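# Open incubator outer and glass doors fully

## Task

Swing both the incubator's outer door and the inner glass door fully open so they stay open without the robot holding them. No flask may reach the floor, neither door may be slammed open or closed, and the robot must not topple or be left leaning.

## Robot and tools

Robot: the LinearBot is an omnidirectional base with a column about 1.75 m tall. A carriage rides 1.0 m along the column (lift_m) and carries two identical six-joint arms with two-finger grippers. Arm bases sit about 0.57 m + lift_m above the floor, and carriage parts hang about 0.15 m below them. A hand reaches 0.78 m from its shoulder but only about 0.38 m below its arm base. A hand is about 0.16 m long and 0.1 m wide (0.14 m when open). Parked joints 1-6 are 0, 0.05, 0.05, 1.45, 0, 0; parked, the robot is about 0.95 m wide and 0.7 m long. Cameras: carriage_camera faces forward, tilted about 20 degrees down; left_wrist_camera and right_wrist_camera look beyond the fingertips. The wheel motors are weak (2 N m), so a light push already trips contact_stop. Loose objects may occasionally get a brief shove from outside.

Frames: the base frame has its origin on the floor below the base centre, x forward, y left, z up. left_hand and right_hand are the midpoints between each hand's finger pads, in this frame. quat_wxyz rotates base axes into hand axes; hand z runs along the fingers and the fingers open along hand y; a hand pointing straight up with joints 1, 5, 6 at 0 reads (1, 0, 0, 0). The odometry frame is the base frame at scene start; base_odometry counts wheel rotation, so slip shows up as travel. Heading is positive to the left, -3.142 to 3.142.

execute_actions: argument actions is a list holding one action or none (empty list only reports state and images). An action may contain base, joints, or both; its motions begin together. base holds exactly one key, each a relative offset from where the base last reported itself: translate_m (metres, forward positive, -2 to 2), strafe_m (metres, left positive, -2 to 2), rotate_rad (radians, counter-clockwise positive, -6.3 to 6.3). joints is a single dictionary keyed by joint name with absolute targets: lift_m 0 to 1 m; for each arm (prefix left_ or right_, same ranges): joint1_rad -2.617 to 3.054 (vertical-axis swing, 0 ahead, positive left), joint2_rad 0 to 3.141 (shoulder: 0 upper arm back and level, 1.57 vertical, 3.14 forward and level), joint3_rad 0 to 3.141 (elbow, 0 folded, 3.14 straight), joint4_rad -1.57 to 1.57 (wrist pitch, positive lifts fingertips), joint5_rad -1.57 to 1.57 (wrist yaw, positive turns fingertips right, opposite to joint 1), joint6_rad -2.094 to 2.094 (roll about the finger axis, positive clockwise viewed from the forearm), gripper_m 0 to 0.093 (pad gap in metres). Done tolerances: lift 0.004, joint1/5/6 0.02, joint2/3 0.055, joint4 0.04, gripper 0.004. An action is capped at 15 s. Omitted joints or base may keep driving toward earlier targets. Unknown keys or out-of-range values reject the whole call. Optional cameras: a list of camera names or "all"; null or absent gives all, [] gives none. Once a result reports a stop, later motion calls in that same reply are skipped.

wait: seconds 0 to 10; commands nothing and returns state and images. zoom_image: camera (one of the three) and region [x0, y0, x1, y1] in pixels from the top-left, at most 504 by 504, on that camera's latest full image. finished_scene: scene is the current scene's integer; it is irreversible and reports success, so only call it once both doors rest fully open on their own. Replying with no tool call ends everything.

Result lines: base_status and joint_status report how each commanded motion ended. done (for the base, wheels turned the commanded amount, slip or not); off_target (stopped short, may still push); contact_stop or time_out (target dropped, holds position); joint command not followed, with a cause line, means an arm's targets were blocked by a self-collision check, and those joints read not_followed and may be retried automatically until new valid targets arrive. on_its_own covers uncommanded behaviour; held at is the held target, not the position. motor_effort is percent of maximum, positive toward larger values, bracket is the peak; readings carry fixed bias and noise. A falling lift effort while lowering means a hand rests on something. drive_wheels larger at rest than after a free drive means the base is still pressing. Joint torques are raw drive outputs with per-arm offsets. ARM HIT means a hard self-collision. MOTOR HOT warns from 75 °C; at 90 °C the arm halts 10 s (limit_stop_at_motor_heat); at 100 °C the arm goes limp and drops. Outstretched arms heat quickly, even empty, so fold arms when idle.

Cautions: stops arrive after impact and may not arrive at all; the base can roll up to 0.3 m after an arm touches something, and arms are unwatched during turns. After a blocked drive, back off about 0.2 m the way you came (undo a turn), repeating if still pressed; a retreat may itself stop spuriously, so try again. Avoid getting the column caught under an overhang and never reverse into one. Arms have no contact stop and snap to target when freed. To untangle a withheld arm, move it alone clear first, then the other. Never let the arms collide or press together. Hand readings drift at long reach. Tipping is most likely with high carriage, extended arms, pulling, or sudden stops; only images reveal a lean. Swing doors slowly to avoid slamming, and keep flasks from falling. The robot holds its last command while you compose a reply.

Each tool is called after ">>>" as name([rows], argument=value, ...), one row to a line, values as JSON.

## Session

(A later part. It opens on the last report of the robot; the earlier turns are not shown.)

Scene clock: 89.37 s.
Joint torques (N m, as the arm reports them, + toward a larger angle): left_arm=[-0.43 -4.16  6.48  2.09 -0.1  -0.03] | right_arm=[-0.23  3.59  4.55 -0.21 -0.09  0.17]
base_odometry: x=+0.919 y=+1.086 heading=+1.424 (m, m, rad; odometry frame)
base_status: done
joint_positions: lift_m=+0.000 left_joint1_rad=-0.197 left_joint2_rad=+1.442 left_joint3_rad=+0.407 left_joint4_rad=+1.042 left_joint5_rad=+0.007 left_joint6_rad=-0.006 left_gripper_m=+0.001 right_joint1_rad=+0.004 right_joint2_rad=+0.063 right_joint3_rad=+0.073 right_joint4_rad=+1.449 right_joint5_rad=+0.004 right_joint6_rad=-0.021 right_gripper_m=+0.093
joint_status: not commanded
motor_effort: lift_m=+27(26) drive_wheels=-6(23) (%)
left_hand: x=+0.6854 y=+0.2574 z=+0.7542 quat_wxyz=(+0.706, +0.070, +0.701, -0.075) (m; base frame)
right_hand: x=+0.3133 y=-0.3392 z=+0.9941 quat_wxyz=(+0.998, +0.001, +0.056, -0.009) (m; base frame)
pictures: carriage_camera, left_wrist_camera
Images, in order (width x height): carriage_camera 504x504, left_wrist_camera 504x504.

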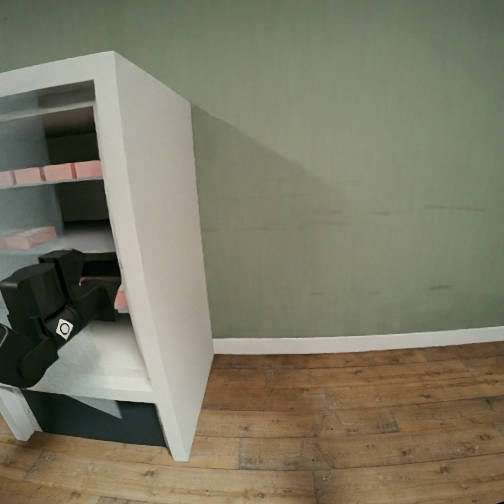

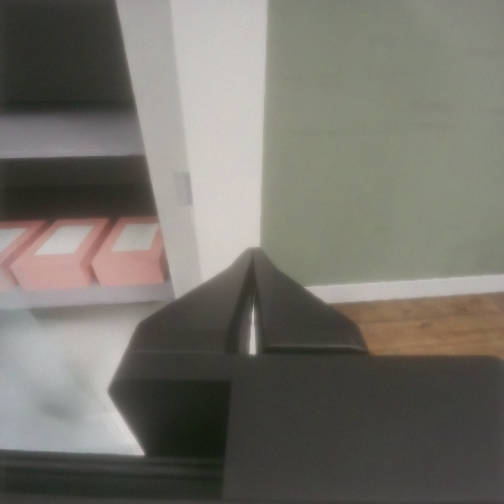

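>>> execute_actions([
  {"base":{"translate_m":0.06},"joints":{"left_joint5_rad":-0.3}},
], cameras=[])

>>> execute_actions([
  {"joints":{"left_joint5_rad":-1.2,"left_joint1_rad":-0.1}},
], cameras=["carriage_camera","left_wrist_camera"])

Scene clock: 92.97 s.
Joint torques (N m, as the arm reports them, + toward a larger angle): left_arm=[-0.19 -4.22  6.29  2.06 -0.08 -0.03] | right_arm=[-0.24  3.6   4.53 -0.25 -0.09  0.17]
base_odometry: x=+0.929 y=+1.145 heading=+1.423 (m, m, rad; odometry frame)
base_status: done
joint_positions: lift_m=+0.000 left_joint1_rad=-0.198 left_joint2_rad=+1.442 left_joint3_rad=+0.407 left_joint4_rad=+1.042 left_joint5_rad=-0.295 left_joint6_rad=-0.006 left_gripper_m=+0.001 right_joint1_rad=+0.004 right_joint2_rad=+0.063 right_joint3_rad=+0.073 right_joint4_rad=+1.450 right_joint5_rad=+0.003 right_joint6_rad=-0.021 right_gripper_m=+0.093
joint_status: all done
motor_effort: lift_m=+27(26) drive_wheels=-6(23) (%)
left_hand: x=+0.6881 y=+0.3085 z=+0.7541 quat_wxyz=(+0.709, -0.037, +0.704, +0.031) (m; base frame)
right_hand: x=+0.3131 y=-0.3392 z=+0.9941 quat_wxyz=(+0.998, +0.001, +0.056, -0.009) (m; base frame)
pictures: none
No camera images: the call's "cameras" was empty. Leave "cameras" out to get every camera's image.

Scene clock: 94.33 s.
Joint torques (N m, as the arm reports them, + toward a larger angle): left_arm=[13.72 -4.1   6.27  2.   -4.49 -0.25] | right_arm=[-0.24  3.58  4.54 -0.24 -0.09  0.16]
base_odometry: x=+0.929 y=+1.145 heading=+1.423 (m, m, rad; odometry frame)
base_status: not commanded
joint_positions: lift_m=+0.000 left_joint1_rad=-0.258 left_joint2_rad=+1.442 left_joint3_rad=+0.407 left_joint4_rad=+1.040 left_joint5_rad=-0.516 left_joint6_rad=+0.012 left_gripper_m=+0.000 right_joint1_rad=+0.004 right_joint2_rad=+0.063 right_joint3_rad=+0.073 right_joint4_rad=+1.450 right_joint5_rad=+0.003 right_joint6_rad=-0.021 right_gripper_m=+0.093
joint_status: left_joint1_rad off_target (ended at -0.258, target -0.100); left_joint5_rad off_target (ended at -0.516, target -1.200)
motor_effort: lift_m=+27(28) drive_wheels=+8(8) (%)
left_hand: x=+0.6800 y=+0.3223 z=+0.7536 quat_wxyz=(+0.702, -0.088, +0.700, +0.095) (m; base frame)
right_hand: x=+0.3131 y=-0.3392 z=+0.9941 quat_wxyz=(+0.998, +0.001, +0.056, -0.009) (m; base frame)
pictures: carriage_camera, left_wrist_camera
Images, in order (width x height): carriage_camera 504x504, left_wrist_camera 504x504.

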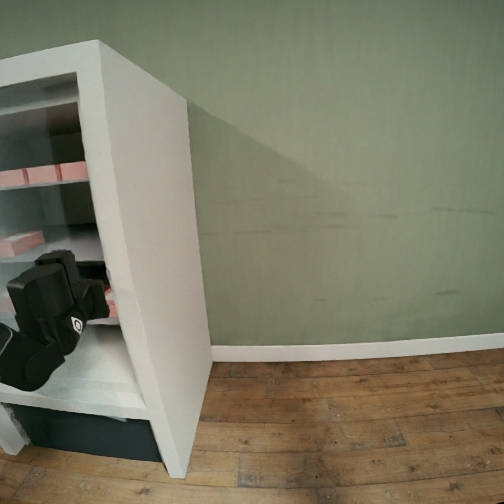

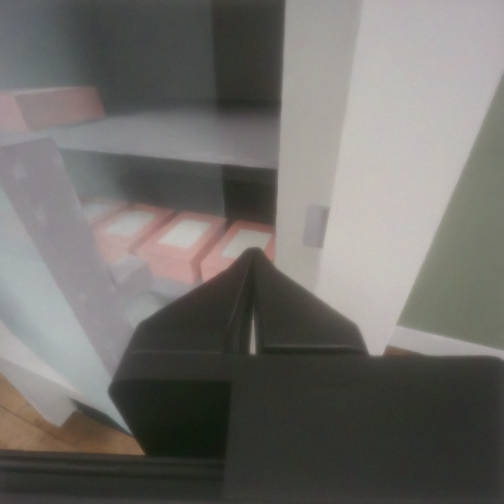

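>>> execute_actions([
  {"joints":{"left_joint5_rad":-0.3,"left_joint1_rad":-0.25}},
], cameras=[])

>>> execute_actions([
  {"base":{"translate_m":-0.14}},
], cameras=[])

>>> execute_actions([
  {"joints":{"left_joint5_rad":0,"left_joint1_rad":0.03,"left_gripper_m":0.093}},
], cameras=["carriage_camera","left_wrist_camera"])

Scene clock: 98.53 s.
Joint torques (N m, as the arm reports them, + toward a larger angle): left_arm=[ 0.63 -4.22  6.67  2.    0.01 -0.22] | right_arm=[-0.25  3.59  4.49 -0.25 -0.08  0.17]
base_odometry: x=+0.929 y=+1.145 heading=+1.423 (m, m, rad; odometry frame)
base_status: not commanded
joint_positions: lift_m=+0.000 left_joint1_rad=-0.258 left_joint2_rad=+1.442 left_joint3_rad=+0.403 left_joint4_rad=+1.043 left_joint5_rad=-0.305 left_joint6_rad=+0.009 left_gripper_m=+0.000 right_joint1_rad=+0.004 right_joint2_rad=+0.063 right_joint3_rad=+0.073 right_joint4_rad=+1.449 right_joint5_rad=+0.003 right_joint6_rad=-0.021 right_gripper_m=+0.093
joint_status: all done
motor_effort: lift_m=+26(27) drive_wheels=+4(10) (%)
left_hand: x=+0.6848 y=+0.2867 z=+0.7527 quat_wxyz=(+0.708, -0.014, +0.706, +0.020) (m; base frame)
right_hand: x=+0.3132 y=-0.3392 z=+0.9941 quat_wxyz=(+0.998, +0.001, +0.056, -0.009) (m; base frame)
pictures: none
No camera images: the call's "cameras" was empty. Leave "cameras" out to get every camera's image.

Scene clock: 100.33 s.
Joint torques (N m, as the arm reports them, + toward a larger angle): left_arm=[ 0.57 -4.25  6.69  2.07  0.   -0.21] | right_arm=[-0.24  3.61  4.5  -0.21 -0.09  0.17]
base_odometry: x=+0.908 y=+1.007 heading=+1.424 (m, m, rad; odometry frame)
base_status: done
joint_positions: lift_m=+0.000 left_joint1_rad=-0.257 left_joint2_rad=+1.442 left_joint3_rad=+0.403 left_joint4_rad=+1.043 left_joint5_rad=-0.305 left_joint6_rad=+0.009 left_gripper_m=+0.000 right_joint1_rad=+0.004 right_joint2_rad=+0.063 right_joint3_rad=+0.073 right_joint4_rad=+1.448 right_joint5_rad=+0.003 right_joint6_rad=-0.021 right_gripper_m=+0.093
joint_status: not commanded
motor_effort: lift_m=+26(26) drive_wheels=-7(23) (%)
left_hand: x=+0.6849 y=+0.2870 z=+0.7527 quat_wxyz=(+0.708, -0.014, +0.706, +0.020) (m; base frame)
right_hand: x=+0.3135 y=-0.3392 z=+0.9941 quat_wxyz=(+0.998, +0.001, +0.056, -0.009) (m; base frame)
pictures: none
No camera images: the call's "cameras" was empty. Leave "cameras" out to get every camera's image.

Scene clock: 101.23 s.
Joint torques (N m, as the arm reports them, + toward a larger angle): left_arm=[ 0.1  -4.18  6.75  2.07  0.08 -0.21] | right_arm=[-0.24  3.55  4.4  -0.21 -0.08  0.17]
base_odometry: x=+0.908 y=+1.007 heading=+1.424 (m, m, rad; odometry frame)
base_status: not commanded
joint_positions: lift_m=+0.000 left_joint1_rad=+0.027 left_joint2_rad=+1.442 left_joint3_rad=+0.403 left_joint4_rad=+1.043 left_joint5_rad=-0.010 left_joint6_rad=+0.009 left_gripper_m=+0.093 right_joint1_rad=+0.004 right_joint2_rad=+0.063 right_joint3_rad=+0.073 right_joint4_rad=+1.448 right_joint5_rad=+0.003 right_joint6_rad=-0.021 right_gripper_m=+0.093
joint_status: all done
motor_effort: lift_m=+27(27) drive_wheels=-7(7) (%)
left_hand: x=+0.6926 y=+0.3516 z=+0.7527 quat_wxyz=(+0.708, -0.010, +0.706, +0.016) (m; base frame)
right_hand: x=+0.3135 y=-0.3392 z=+0.9941 quat_wxyz=(+0.998, +0.001, +0.056, -0.009) (m; base frame)
pictures: carriage_camera, left_wrist_camera
Images, in order (width x height): carriage_camera 504x504, left_wrist_camera 504x504.

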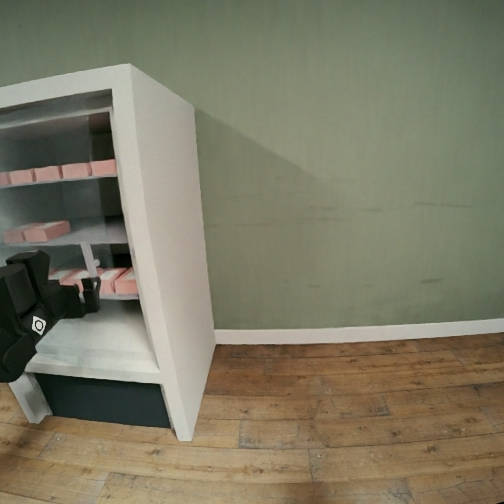

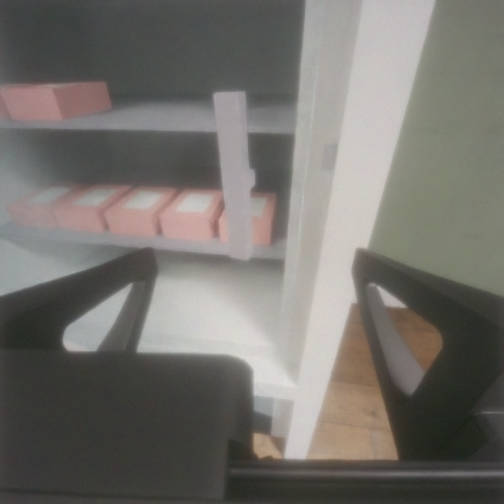

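>>> execute_actions([
  {"base":{"translate_m":0.1},"joints":{"lift_m":0.025}},
], cameras=[])

>>> execute_actions([
  {"joints":{"left_gripper_m":0}},
], cameras=["left_wrist_camera"])

>>> execute_actions([
  {"base":{"translate_m":-0.2},"joints":{"left_joint1_rad":0.3,"left_joint5_rad":0.2}},
], cameras=["carriage_camera","left_wrist_camera"])

Scene clock: 106.67 s.
Joint torques (N m, as the arm reports them, + toward a larger angle): left_arm=[ 0.23 -4.18  6.69  2.01  0.05 -0.21] | right_arm=[-0.23  3.51  4.81 -0.25 -0.08  0.17]
base_odometry: x=+0.923 y=+1.106 heading=+1.423 (m, m, rad; odometry frame)
base_status: done
joint_positions: lift_m=+0.025 left_joint1_rad=+0.027 left_joint2_rad=+1.442 left_joint3_rad=+0.403 left_joint4_rad=+1.049 left_joint5_rad=-0.008 left_joint6_rad=+0.009 left_gripper_m=+0.093 right_joint1_rad=+0.004 right_joint2_rad=+0.063 right_joint3_rad=+0.069 right_joint4_rad=+1.450 right_joint5_rad=+0.003 right_joint6_rad=-0.021 right_gripper_m=+0.093
joint_status: all done
motor_effort: lift_m=+30(36) drive_wheels=-6(21) (%)
left_hand: x=+0.6926 y=+0.3512 z=+0.7788 quat_wxyz=(+0.710, -0.009, +0.703, +0.016) (m; base frame)
right_hand: x=+0.3143 y=-0.3391 z=+1.0177 quat_wxyz=(+0.998, +0.001, +0.057, -0.009) (m; base frame)
pictures: none
No camera images: the call's "cameras" was empty. Leave "cameras" out to get every camera's image.

Scene clock: 107.40 s.
Joint torques (N m, as the arm reports them, + toward a larger angle): left_arm=[ 0.06 -4.16  6.72  2.01  0.   -0.21] | right_arm=[-0.24  3.57  4.81 -0.22 -0.09  0.17]
base_odometry: x=+0.923 y=+1.106 heading=+1.423 (m, m, rad; odometry frame)
base_status: not commanded
joint_positions: lift_m=+0.025 left_joint1_rad=+0.028 left_joint2_rad=+1.442 left_joint3_rad=+0.403 left_joint4_rad=+1.049 left_joint5_rad=-0.004 left_joint6_rad=+0.009 left_gripper_m=+0.059 right_joint1_rad=+0.004 right_joint2_rad=+0.063 right_joint3_rad=+0.069 right_joint4_rad=+1.450 right_joint5_rad=+0.003 right_joint6_rad=-0.021 right_gripper_m=+0.093
joint_status: left_gripper_m off_target (ended at +0.059, target +0.000)
motor_effort: lift_m=+30(31) drive_wheels=-6(6) (%)
left_hand: x=+0.6926 y=+0.3510 z=+0.7788 quat_wxyz=(+0.710, -0.008, +0.704, +0.015) (m; base frame)
right_hand: x=+0.3143 y=-0.3391 z=+1.0177 quat_wxyz=(+0.998, +0.001, +0.057, -0.009) (m; base frame)
pictures: left_wrist_camera
Images, in order (width x height): left_wrist_camera 504x504.

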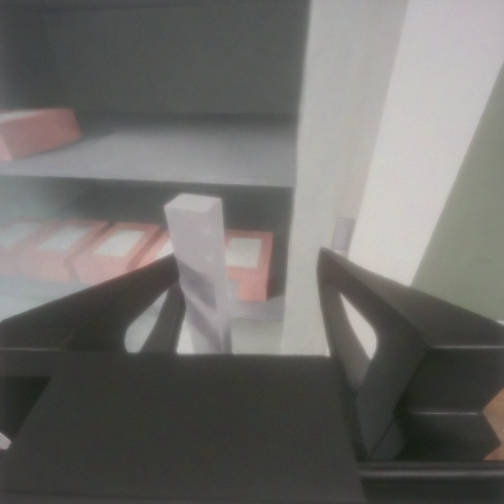

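Scene clock: 109.57 s.
Joint torques (N m, as the arm reports them, + toward a larger angle): left_arm=[-2.   -5.44  5.28  2.02  1.36 -0.22] | right_arm=[-0.25  3.55  4.88 -0.23 -0.08  0.17]
base_odometry: x=+0.894 y=+0.908 heading=+1.423 (m, m, rad; odometry frame)
base_status: done
joint_positions: lift_m=+0.025 left_joint1_rad=+0.322 left_joint2_rad=+1.458 left_joint3_rad=+0.420 left_joint4_rad=+1.044 left_joint5_rad=+0.037 left_joint6_rad=+0.009 left_gripper_m=+0.050 right_joint1_rad=+0.004 right_joint2_rad=+0.063 right_joint3_rad=+0.069 right_joint4_rad=+1.449 right_joint5_rad=+0.002 right_joint6_rad=-0.021 right_gripper_m=+0.093
joint_status: left_joint1_rad off_target (ended at +0.322, target +0.300); left_joint5_rad off_target (ended at +0.037, target +0.200)
on_its_own: left_gripper_m moved -0.009 toward your old target +0.000
motor_effort: lift_m=+30(30) drive_wheels=-4(33) (%)
left_hand: x=+0.6779 y=+0.4630 z=+0.7786 quat_wxyz=(+0.702, -0.097, +0.698, +0.104) (m; base frame)
right_hand: x=+0.3144 y=-0.3390 z=+1.0177 quat_wxyz=(+0.998, +0.000, +0.058, -0.009) (m; base frame)
pictures: carriage_camera, left_wrist_camera
Images, in order (width x height): carriage_camera 504x504, left_wrist_camera 504x504.

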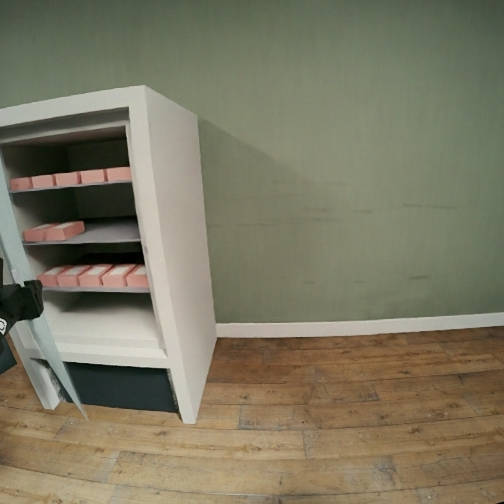

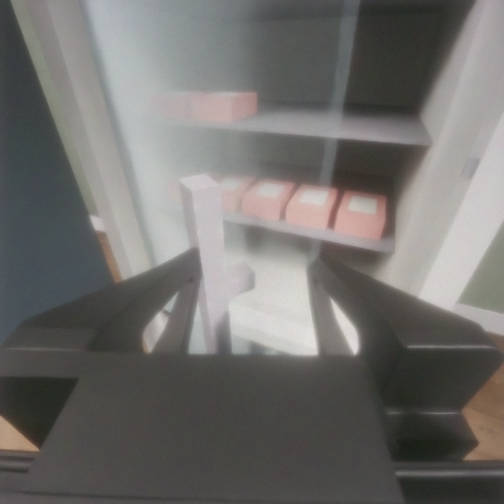

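>>> execute_actions([
  {"base":{"translate_m":-0.07},"joints":{"left_joint1_rad":0.75,"left_joint5_rad":0.55}},
], cameras=[])

>>> execute_actions([
  {"base":{"strafe_m":0.16},"joints":{"left_joint2_rad":1.25,"left_joint3_rad":0.15,"left_joint4_rad":1.1,"left_joint5_rad":0.9}},
], cameras=["carriage_camera","left_wrist_camera"])

Scene clock: 113.27 s.
Joint torques (N m, as the arm reports them, + toward a larger angle): left_arm=[ 0.45 -8.82 -0.09  2.41  1.86 -0.23] | right_arm=[-0.26  3.41  4.69 -0.22 -0.07  0.17]
base_odometry: x=+0.884 y=+0.839 heading=+1.422 (m, m, rad; odometry frame)
base_status: done
joint_positions: lift_m=+0.025 left_joint1_rad=+0.743 left_joint2_rad=+1.499 left_joint3_rad=+0.485 left_joint4_rad=+1.003 left_joint5_rad=+0.330 left_joint6_rad=+0.009 left_gripper_m=+0.005 right_joint1_rad=+0.004 right_joint2_rad=+0.063 right_joint3_rad=+0.069 right_joint4_rad=+1.451 right_joint5_rad=+0.002 right_joint6_rad=-0.021 right_gripper_m=+0.093
joint_status: left_joint5_rad off_target (ended at +0.330, target +0.550); the others done
on_its_own: left_gripper_m moved -0.045 toward your old target +0.000
motor_effort: lift_m=+30(31) drive_wheels=+21(22) (%)
left_hand: x=+0.6304 y=+0.5807 z=+0.7796 quat_wxyz=(+0.688, -0.144, +0.696, +0.146) (m; base frame)
right_hand: x=+0.3141 y=-0.3390 z=+1.0177 quat_wxyz=(+0.998, +0.000, +0.057, -0.009) (m; base frame)
pictures: none
No camera images: the call's "cameras" was empty. Leave "cameras" out to get every camera's image.

Scene clock: 115.27 s.
Joint torques (N m, as the arm reports them, + toward a larger angle): left_arm=[-0.4  -3.13  5.55  1.89  0.07 -0.2 ] | right_arm=[-0.24  3.48  4.81 -0.26 -0.08  0.17]
base_odometry: x=+0.726 y=+0.862 heading=+1.423 (m, m, rad; odometry frame)
base_status: done
joint_positions: lift_m=+0.025 left_joint1_rad=+0.754 left_joint2_rad=+1.256 left_joint3_rad=+0.160 left_joint4_rad=+1.094 left_joint5_rad=+0.890 left_joint6_rad=+0.008 left_gripper_m=+0.001 right_joint1_rad=+0.004 right_joint2_rad=+0.063 right_joint3_rad=+0.069 right_joint4_rad=+1.451 right_joint5_rad=+0.002 right_joint6_rad=-0.021 right_gripper_m=+0.093
joint_status: all done
on_its_own: left_gripper_m moved -0.005 to your old target +0.000
motor_effort: lift_m=+31(31) drive_wheels=-4(52) (%)
left_hand: x=+0.5848 y=+0.4369 z=+0.7555 quat_wxyz=(+0.705, +0.051, +0.706, -0.046) (m; base frame)
right_hand: x=+0.3139 y=-0.3390 z=+1.0178 quat_wxyz=(+0.998, +0.000, +0.057, -0.009) (m; base frame)
pictures: carriage_camera, left_wrist_camera
Images, in order (width x height): carriage_camera 504x504, left_wrist_camera 504x504.

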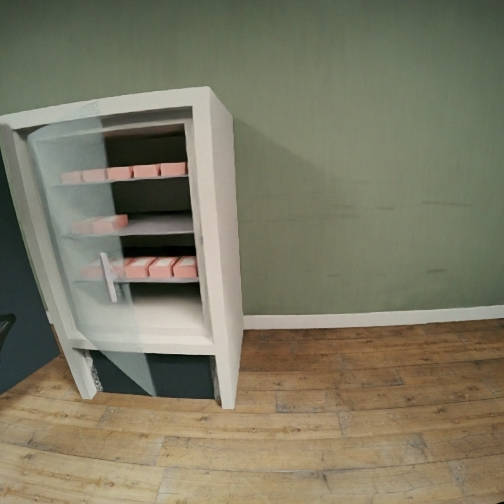

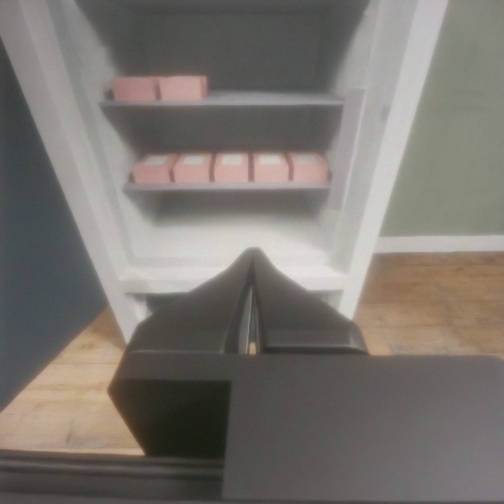

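>>> execute_actions([
  {"joints":{"left_joint1_rad":-0.9,"left_joint5_rad":-0.6}},
], cameras=[])

>>> execute_actions([
  {"base":{"translate_m":0.36},"joints":{"left_joint2_rad":1.45,"left_joint3_rad":0.4,"left_joint4_rad":1.04}},
], cameras=["carriage_camera","left_wrist_camera"])

Scene clock: 121.03 s.
Joint torques (N m, as the arm reports them, + toward a larger angle): left_arm=[-0.46 -3.25  5.69  2.02 -0.09 -0.2 ] | right_arm=[-0.26  3.57  4.81 -0.25 -0.07  0.17]
base_odometry: x=+0.726 y=+0.862 heading=+1.423 (m, m, rad; odometry frame)
base_status: not commanded
joint_positions: lift_m=+0.025 left_joint1_rad=-0.896 left_joint2_rad=+1.256 left_joint3_rad=+0.160 left_joint4_rad=+1.094 left_joint5_rad=-0.590 left_joint6_rad=+0.008 left_gripper_m=+0.001 right_joint1_rad=+0.004 right_joint2_rad=+0.063 right_joint3_rad=+0.069 right_joint4_rad=+1.451 right_joint5_rad=+0.002 right_joint6_rad=-0.021 right_gripper_m=+0.093
joint_status: all done
motor_effort: lift_m=+31(31) drive_wheels=-3(4) (%)
left_hand: x=+0.5599 y=+0.1482 z=+0.7555 quat_wxyz=(+0.699, +0.111, +0.699, -0.104) (m; base frame)
right_hand: x=+0.3139 y=-0.3390 z=+1.0178 quat_wxyz=(+0.998, +0.000, +0.057, -0.009) (m; base frame)
pictures: none
No camera images: the call's "cameras" was empty. Leave "cameras" out to get every camera's image.

Scene clock: 123.83 s.
Joint torques (N m, as the arm reports them, + toward a larger angle): left_arm=[-0.48 -3.27  8.01  1.91 -0.09 -0.2 ] | right_arm=[-0.26  3.57  4.84 -0.24 -0.08  0.17]
base_odometry: x=+0.778 y=+1.219 heading=+1.424 (m, m, rad; odometry frame)
base_status: done
joint_positions: lift_m=+0.025 left_joint1_rad=-0.896 left_joint2_rad=+1.430 left_joint3_rad=+0.385 left_joint4_rad=+1.047 left_joint5_rad=-0.593 left_joint6_rad=+0.008 left_gripper_m=+0.001 right_joint1_rad=+0.004 right_joint2_rad=+0.063 right_joint3_rad=+0.069 right_joint4_rad=+1.451 right_joint5_rad=+0.002 right_joint6_rad=-0.021 right_gripper_m=+0.093
joint_status: all done
motor_effort: lift_m=+31(30) drive_wheels=-7(22) (%)
left_hand: x=+0.5939 y=+0.1064 z=+0.7754 quat_wxyz=(+0.700, +0.109, +0.698, -0.104) (m; base frame)
right_hand: x=+0.3141 y=-0.3390 z=+1.0177 quat_wxyz=(+0.998, +0.000, +0.057, -0.009) (m; base frame)
pictures: carriage_camera, left_wrist_camera
Images, in order (width x height): carriage_camera 504x504, left_wrist_camera 504x504.

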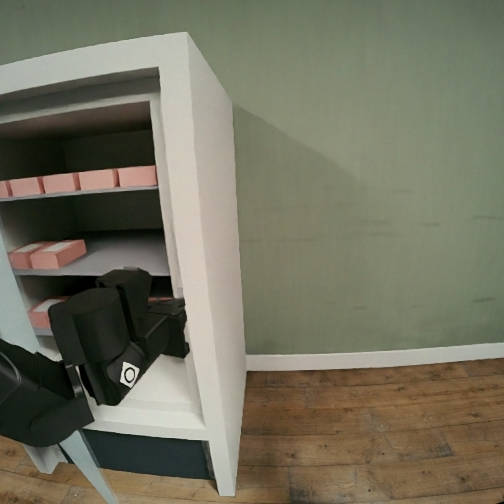

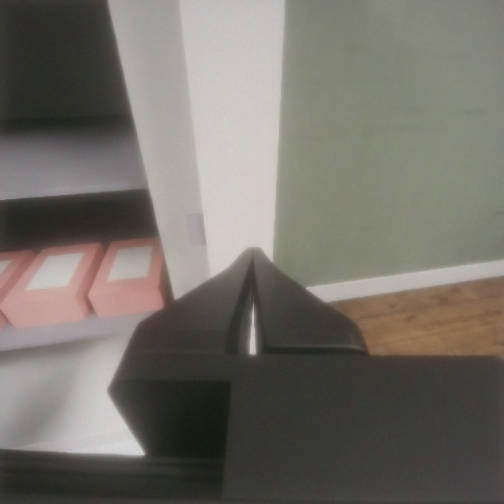

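>>> execute_actions([
  {"joints":{"left_joint5_rad":-1.5,"left_joint1_rad":-0.75}},
], cameras=[])

>>> execute_actions([
  {"base":{"translate_m":-0.15},"joints":{"left_joint1_rad":-0.1,"left_joint5_rad":-1.1}},
], cameras=["carriage_camera","left_wrist_camera"])

Scene clock: 127.33 s.
Joint torques (N m, as the arm reports them, + toward a larger angle): left_arm=[ 8.29 -3.8   6.7   1.39 -0.11 -0.19] | right_arm=[-0.25  3.56  4.81 -0.24 -0.07  0.17]
base_odometry: x=+0.778 y=+1.218 heading=+1.423 (m, m, rad; odometry frame)
base_status: not commanded
joint_positions: lift_m=+0.025 left_joint1_rad=-0.846 left_joint2_rad=+1.444 left_joint3_rad=+0.395 left_joint4_rad=+1.047 left_joint5_rad=-1.492 left_joint6_rad=+0.007 left_gripper_m=+0.001 right_joint1_rad=+0.004 right_joint2_rad=+0.063 right_joint3_rad=+0.069 right_joint4_rad=+1.450 right_joint5_rad=+0.002 right_joint6_rad=-0.021 right_gripper_m=+0.093
joint_status: left_joint1_rad off_target (ended at -0.846, target -0.750); the others done
motor_effort: lift_m=+31(31) drive_wheels=+12(13) (%)
left_hand: x=+0.5778 y=+0.2665 z=+0.7744 quat_wxyz=(+0.669, -0.221, +0.672, +0.228) (m; base frame)
right_hand: x=+0.3142 y=-0.3390 z=+1.0177 quat_wxyz=(+0.998, +0.000, +0.057, -0.009) (m; base frame)
pictures: none
No camera images: the call's "cameras" was empty. Leave "cameras" out to get every camera's image.

Scene clock: 129.17 s.
Joint torques (N m, as the arm reports them, + toward a larger angle): left_arm=[-0.16 -2.87  8.51  1.59  0.01 -0.19] | right_arm=[-0.22  3.57  4.8  -0.24 -0.07  0.17]
base_odometry: x=+0.756 y=+1.070 heading=+1.423 (m, m, rad; odometry frame)
base_status: done
joint_positions: lift_m=+0.025 left_joint1_rad=-0.099 left_joint2_rad=+1.429 left_joint3_rad=+0.376 left_joint4_rad=+1.048 left_joint5_rad=-1.104 left_joint6_rad=+0.007 left_gripper_m=+0.001 right_joint1_rad=+0.004 right_joint2_rad=+0.063 right_joint3_rad=+0.069 right_joint4_rad=+1.451 right_joint5_rad=+0.002 right_joint6_rad=-0.021 right_gripper_m=+0.093
joint_status: all done
motor_effort: lift_m=+29(31) drive_wheels=-5(35) (%)
left_hand: x=+0.6060 y=+0.4611 z=+0.7727 quat_wxyz=(+0.617, -0.337, +0.622, +0.344) (m; base frame)
right_hand: x=+0.3139 y=-0.3390 z=+1.0178 quat_wxyz=(+0.998, +0.000, +0.057, -0.009) (m; base frame)
pictures: carriage_camera, left_wrist_camera
Images, in order (width x height): carriage_camera 504x504, left_wrist_camera 504x504.

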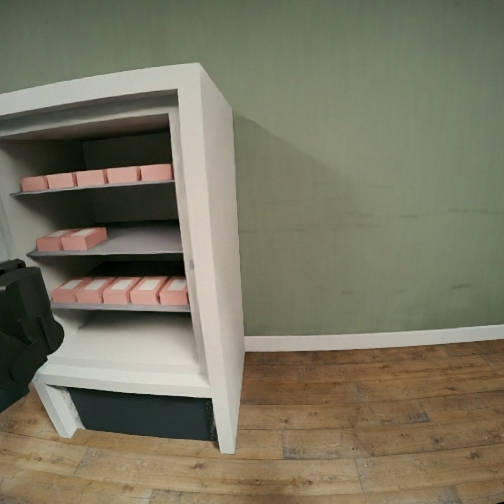

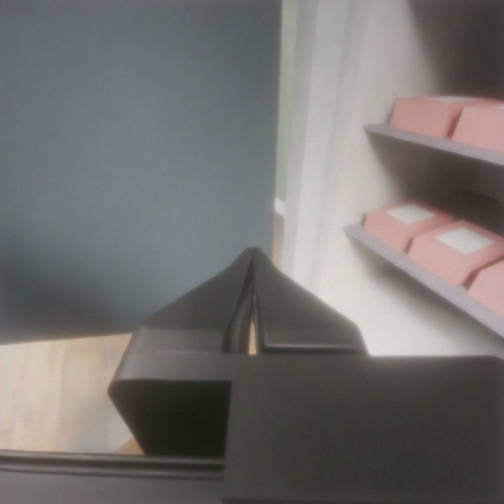

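>>> execute_actions([
  {"base":{"strafe_m":0.08},"joints":{"left_joint1_rad":0.35,"left_joint5_rad":-0.6}},
], cameras=[])

>>> execute_actions([
  {"base":{"strafe_m":0.12},"joints":{"left_joint1_rad":0.35}},
], cameras=["carriage_camera","left_wrist_camera"])

Scene clock: 133.53 s.
Joint torques (N m, as the arm reports them, + toward a larger angle): left_arm=[ 0.08 -3.03  8.8   1.92  0.06 -0.19] | right_arm=[-0.25  3.56  4.88 -0.24 -0.08  0.17]
base_odometry: x=+0.677 y=+1.082 heading=+1.423 (m, m, rad; odometry frame)
base_status: done
joint_positions: lift_m=+0.025 left_joint1_rad=+0.349 left_joint2_rad=+1.429 left_joint3_rad=+0.378 left_joint4_rad=+1.048 left_joint5_rad=-0.609 left_joint6_rad=+0.007 left_gripper_m=+0.001 right_joint1_rad=+0.004 right_joint2_rad=+0.063 right_joint3_rad=+0.069 right_joint4_rad=+1.451 right_joint5_rad=+0.002 right_joint6_rad=-0.021 right_gripper_m=+0.093
joint_status: all done
motor_effort: lift_m=+30(31) drive_wheels=-3(18) (%)
left_hand: x=+0.6004 y=+0.5581 z=+0.7730 quat_wxyz=(+0.625, -0.323, +0.630, +0.328) (m; base frame)
right_hand: x=+0.3139 y=-0.3390 z=+1.0178 quat_wxyz=(+0.998, +0.000, +0.057, -0.009) (m; base frame)
pictures: none
No camera images: the call's "cameras" was empty. Leave "cameras" out to get every camera's image.

Scene clock: 135.30 s.
Joint torques (N m, as the arm reports them, + toward a larger angle): left_arm=[ 0.37 -2.9   8.59  1.86 -0.07 -0.18] | right_arm=[-0.24  3.55  4.79 -0.24 -0.07  0.17]
base_odometry: x=+0.558 y=+1.100 heading=+1.422 (m, m, rad; odometry frame)
base_status: done
joint_positions: lift_m=+0.025 left_joint1_rad=+0.344 left_joint2_rad=+1.429 left_joint3_rad=+0.378 left_joint4_rad=+1.048 left_joint5_rad=-0.593 left_joint6_rad=+0.007 left_gripper_m=+0.001 right_joint1_rad=+0.004 right_joint2_rad=+0.063 right_joint3_rad=+0.069 right_joint4_rad=+1.451 right_joint5_rad=+0.002 right_joint6_rad=-0.021 right_gripper_m=+0.093
joint_status: all done
motor_effort: lift_m=+30(31) drive_wheels=-4(25) (%)
left_hand: x=+0.6037 y=+0.5550 z=+0.7731 quat_wxyz=(+0.629, -0.317, +0.633, +0.322) (m; base frame)
right_hand: x=+0.3141 y=-0.3390 z=+1.0178 quat_wxyz=(+0.998, +0.000, +0.057, -0.009) (m; base frame)
pictures: carriage_camera, left_wrist_camera
Images, in order (width x height): carriage_camera 504x504, left_wrist_camera 504x504.

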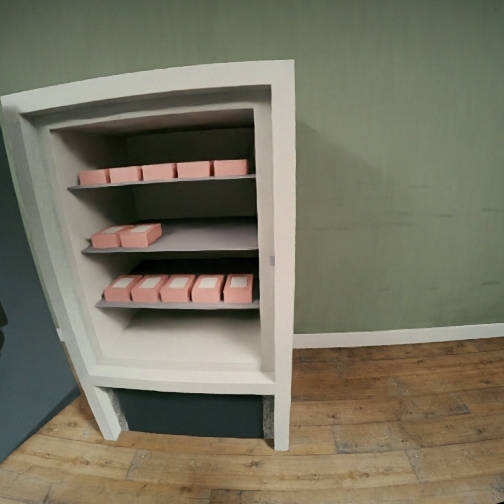

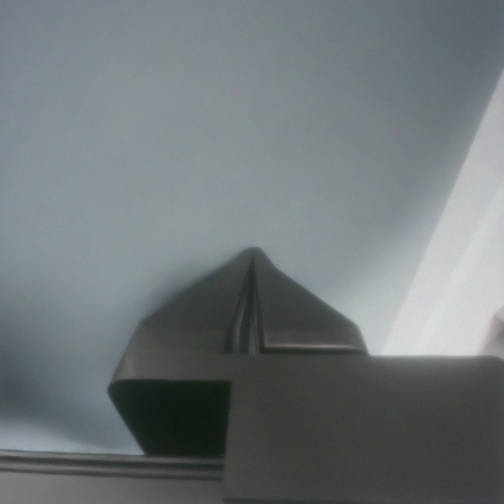

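>>> execute_actions([
  {"base":{"strafe_m":0.08}},
], cameras=["carriage_camera"])

Scene clock: 137.93 s.
Joint torques (N m, as the arm reports them, + toward a larger angle): left_arm=[ 5.92 -3.03  9.    1.95 -1.36 -0.19] | right_arm=[-0.24  3.48  4.99 -0.22 -0.07  0.17]
base_odometry: x=+0.491 y=+1.111 heading=+1.421 (m, m, rad; odometry frame)
base_status: strafe_m contact_stop (by the wheels' count: +0.068 of +0.080)
joint_positions: lift_m=+0.025 left_joint1_rad=+0.279 left_joint2_rad=+1.429 left_joint3_rad=+0.375 left_joint4_rad=+1.049 left_joint5_rad=-0.446 left_joint6_rad=+0.007 left_gripper_m=+0.000 right_joint1_rad=+0.004 right_joint2_rad=+0.063 right_joint3_rad=+0.069 right_joint4_rad=+1.448 right_joint5_rad=+0.002 right_joint6_rad=-0.021 right_gripper_m=+0.093
joint_status: not commanded
motor_effort: lift_m=+30(29) drive_wheels=+11(24) (%)
left_hand: x=+0.6346 y=+0.5161 z=+0.7720 quat_wxyz=(+0.658, -0.248, +0.664, +0.253) (m; base frame)
right_hand: x=+0.3147 y=-0.3389 z=+1.0177 quat_wxyz=(+0.998, +0.000, +0.058, -0.009) (m; base frame)
pictures: carriage_camera
Images, in order (width x height): carriage_camera 504x504.

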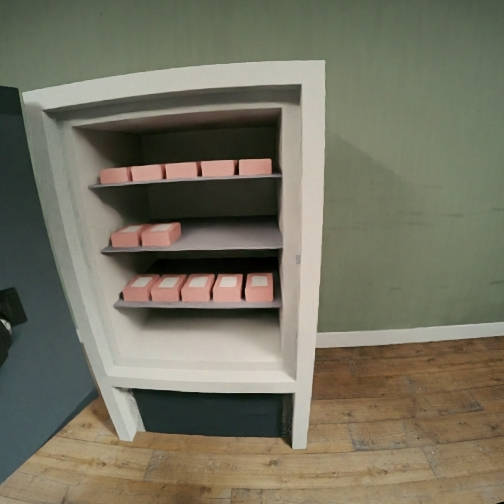

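>>> execute_actions([
  {"base":{"translate_m":-0.27},"joints":{"left_joint1_rad":0.1,"left_joint5_rad":-0.3}},
], cameras=[])

>>> execute_actions([
  {"base":{"rotate_rad":0.0},"joints":{"left_joint5_rad":-1.3}},
])

Scene clock: 143.50 s.
Joint torques (N m, as the arm reports them, + toward a larger angle): left_arm=[-0.21 -3.09  8.81  1.98 -0.07 -0.18] | right_arm=[-0.25  3.48  4.88 -0.21 -0.07  0.17]
base_odometry: x=+0.450 y=+0.844 heading=+1.421 (m, m, rad; odometry frame)
base_status: done
joint_positions: lift_m=+0.025 left_joint1_rad=+0.101 left_joint2_rad=+1.429 left_joint3_rad=+0.375 left_joint4_rad=+1.049 left_joint5_rad=-0.297 left_joint6_rad=+0.007 left_gripper_m=+0.000 right_joint1_rad=+0.004 right_joint2_rad=+0.063 right_joint3_rad=+0.069 right_joint4_rad=+1.448 right_joint5_rad=+0.002 right_joint6_rad=-0.021 right_gripper_m=+0.093
joint_status: all done
motor_effort: lift_m=+30(30) drive_wheels=-2(22) (%)
left_hand: x=+0.6721 y=+0.4285 z=+0.7719 quat_wxyz=(+0.691, -0.137, +0.696, +0.142) (m; base frame)
right_hand: x=+0.3147 y=-0.3389 z=+1.0177 quat_wxyz=(+0.998, +0.000, +0.058, -0.009) (m; base frame)
pictures: none
No camera images: the call's "cameras" was empty. Leave "cameras" out to get every camera's image.

Scene clock: 144.93 s.
Joint torques (N m, as the arm reports them, + toward a larger angle): left_arm=[-0.19 -2.75  8.44  1.51 -0.1  -0.19] | right_arm=[-0.25  3.56  4.8  -0.22 -0.07  0.17]
base_odometry: x=+0.450 y=+0.844 heading=+1.421 (m, m, rad; odometry frame)
base_status: done
joint_positions: lift_m=+0.025 left_joint1_rad=+0.101 left_joint2_rad=+1.429 left_joint3_rad=+0.375 left_joint4_rad=+1.049 left_joint5_rad=-1.293 left_joint6_rad=+0.007 left_gripper_m=+0.000 right_joint1_rad=+0.004 right_joint2_rad=+0.063 right_joint3_rad=+0.069 right_joint4_rad=+1.448 right_joint5_rad=+0.002 right_joint6_rad=-0.021 right_gripper_m=+0.093
joint_status: all done
motor_effort: lift_m=+29(29) drive_wheels=+0(0) (%)
left_hand: x=+0.5440 y=+0.5311 z=+0.7726 quat_wxyz=(+0.539, -0.451, +0.545, +0.457) (m; base frame)
right_hand: x=+0.3147 y=-0.3389 z=+1.0177 quat_wxyz=(+0.998, +0.000, +0.058, -0.009) (m; base frame)
pictures: carriage_camera, left_wrist_camera, right_wrist_camera
Images, in order (width x height): carriage_camera 504x504, left_wrist_camera 504x504, right_wrist_camera 504x504.

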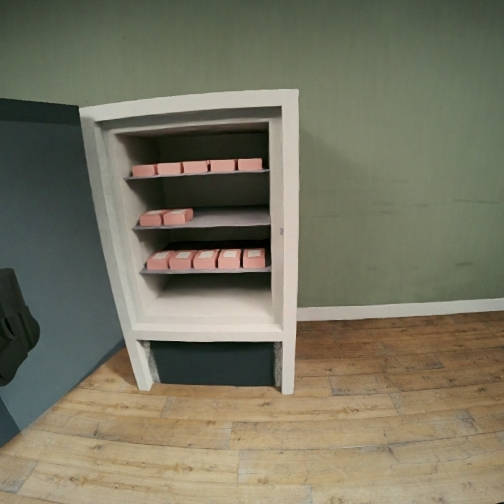

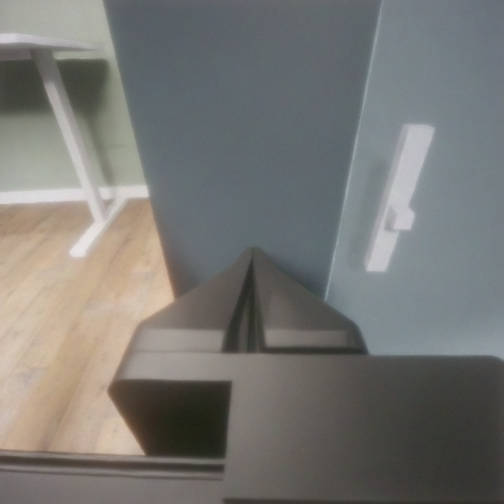

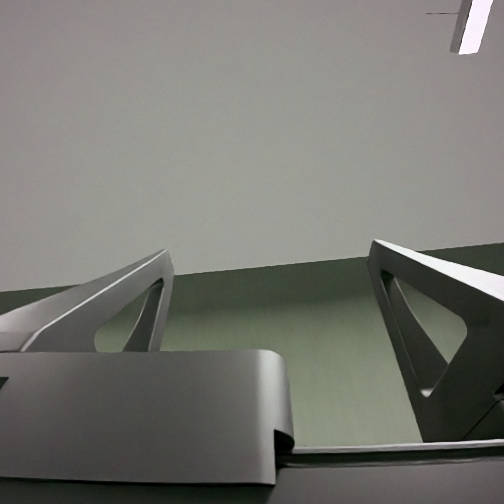

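>>> execute_actions([
  {"base":{"strafe_m":0.2}},
], cameras=["left_wrist_camera"])

Scene clock: 148.17 s.
Joint torques (N m, as the arm reports them, + toward a larger angle): left_arm=[-0.19 -2.75  8.46  1.5  -0.1  -0.18] | right_arm=[-0.25  3.55  4.79 -0.21 -0.07  0.17]
base_odometry: x=+0.252 y=+0.873 heading=+1.421 (m, m, rad; odometry frame)
base_status: done
joint_positions: lift_m=+0.025 left_joint1_rad=+0.101 left_joint2_rad=+1.429 left_joint3_rad=+0.375 left_joint4_rad=+1.048 left_joint5_rad=-1.293 left_joint6_rad=+0.007 left_gripper_m=+0.000 right_joint1_rad=+0.004 right_joint2_rad=+0.063 right_joint3_rad=+0.069 right_joint4_rad=+1.448 right_joint5_rad=+0.002 right_joint6_rad=-0.021 right_gripper_m=+0.093
joint_status: not commanded
motor_effort: lift_m=+30(30) drive_wheels=-4(18) (%)
left_hand: x=+0.5440 y=+0.5311 z=+0.7725 quat_wxyz=(+0.539, -0.451, +0.546, +0.457) (m; base frame)
right_hand: x=+0.3147 y=-0.3389 z=+1.0177 quat_wxyz=(+0.998, +0.000, +0.058, -0.009) (m; base frame)
pictures: left_wrist_camera
Images, in order (width x height): left_wrist_camera 504x504.

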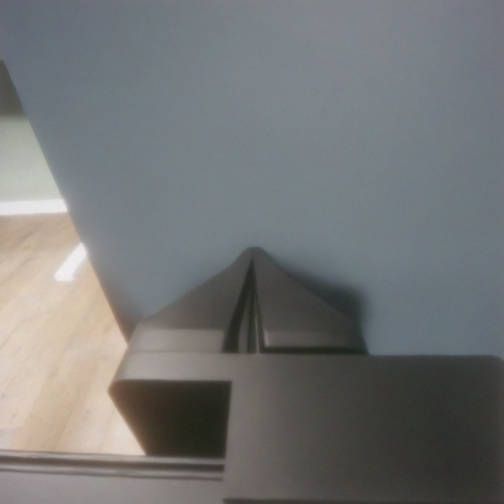

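>>> execute_actions([
  {"base":{"strafe_m":0.06}},
], cameras=["left_wrist_camera"])

Scene clock: 150.37 s.
Joint torques (N m, as the arm reports them, + toward a larger angle): left_arm=[10.23 -2.49  8.47  1.49  0.96 -0.15] | right_arm=[-0.29  3.59  4.79 -0.19 -0.07  0.17]
base_odometry: x=+0.206 y=+0.879 heading=+1.421 (m, m, rad; odometry frame)
base_status: strafe_m contact_stop (by the wheels' count: +0.047 of +0.060)
joint_positions: lift_m=+0.025 left_joint1_rad=-0.018 left_joint2_rad=+1.429 left_joint3_rad=+0.375 left_joint4_rad=+1.041 left_joint5_rad=-1.418 left_joint6_rad=+0.005 left_gripper_m=+0.000 right_joint1_rad=+0.004 right_joint2_rad=+0.063 right_joint3_rad=+0.069 right_joint4_rad=+1.448 right_joint5_rad=+0.001 right_joint6_rad=-0.021 right_gripper_m=+0.093
joint_status: not commanded
motor_effort: lift_m=+31(30) drive_wheels=+25(32) (%)
left_hand: x=+0.5440 y=+0.5040 z=+0.7719 quat_wxyz=(+0.536, -0.451, +0.546, +0.460) (m; base frame)
right_hand: x=+0.3147 y=-0.3388 z=+1.0177 quat_wxyz=(+0.998, +0.000, +0.058, -0.009) (m; base frame)
pictures: left_wrist_camera
Images, in order (width x height): left_wrist_camera 504x504.

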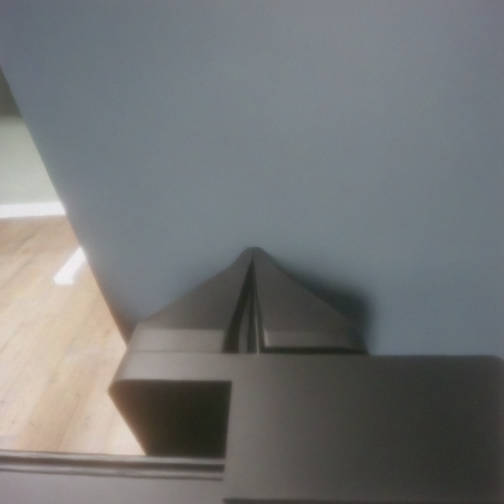

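>>> execute_actions([
  {"base":{"strafe_m":-0.1}},
], cameras=[])

>>> finished_scene(scene=2)

Scene clock: 153.13 s.
Joint torques (N m, as the arm reports them, + toward a larger angle): left_arm=[ 0.37 -2.81  8.37  1.54  0.06 -0.16] | right_arm=[-0.24  3.55  4.86 -0.22 -0.04  0.17]
base_odometry: x=+0.305 y=+0.865 heading=+1.421 (m, m, rad; odometry frame)
base_status: done
joint_positions: lift_m=+0.025 left_joint1_rad=+0.095 left_joint2_rad=+1.429 left_joint3_rad=+0.375 left_joint4_rad=+1.045 left_joint5_rad=-1.309 left_joint6_rad=+0.005 left_gripper_m=+0.000 right_joint1_rad=+0.004 right_joint2_rad=+0.063 right_joint3_rad=+0.069 right_joint4_rad=+1.448 right_joint5_rad=+0.001 right_joint6_rad=-0.021 right_gripper_m=+0.093
joint_status: not commanded
motor_effort: lift_m=+30(31) drive_wheels=+4(21) (%)
left_hand: x=+0.5423 y=+0.5300 z=+0.7721 quat_wxyz=(+0.536, -0.453, +0.544, +0.460) (m; base frame)
right_hand: x=+0.3147 y=-0.3388 z=+1.0177 quat_wxyz=(+0.998, +0.000, +0.058, -0.009) (m; base frame)
pictures: none
No camera images: the call's "cameras" was empty. Leave "cameras" out to get every camera's image.

The scene is finished: the task was done.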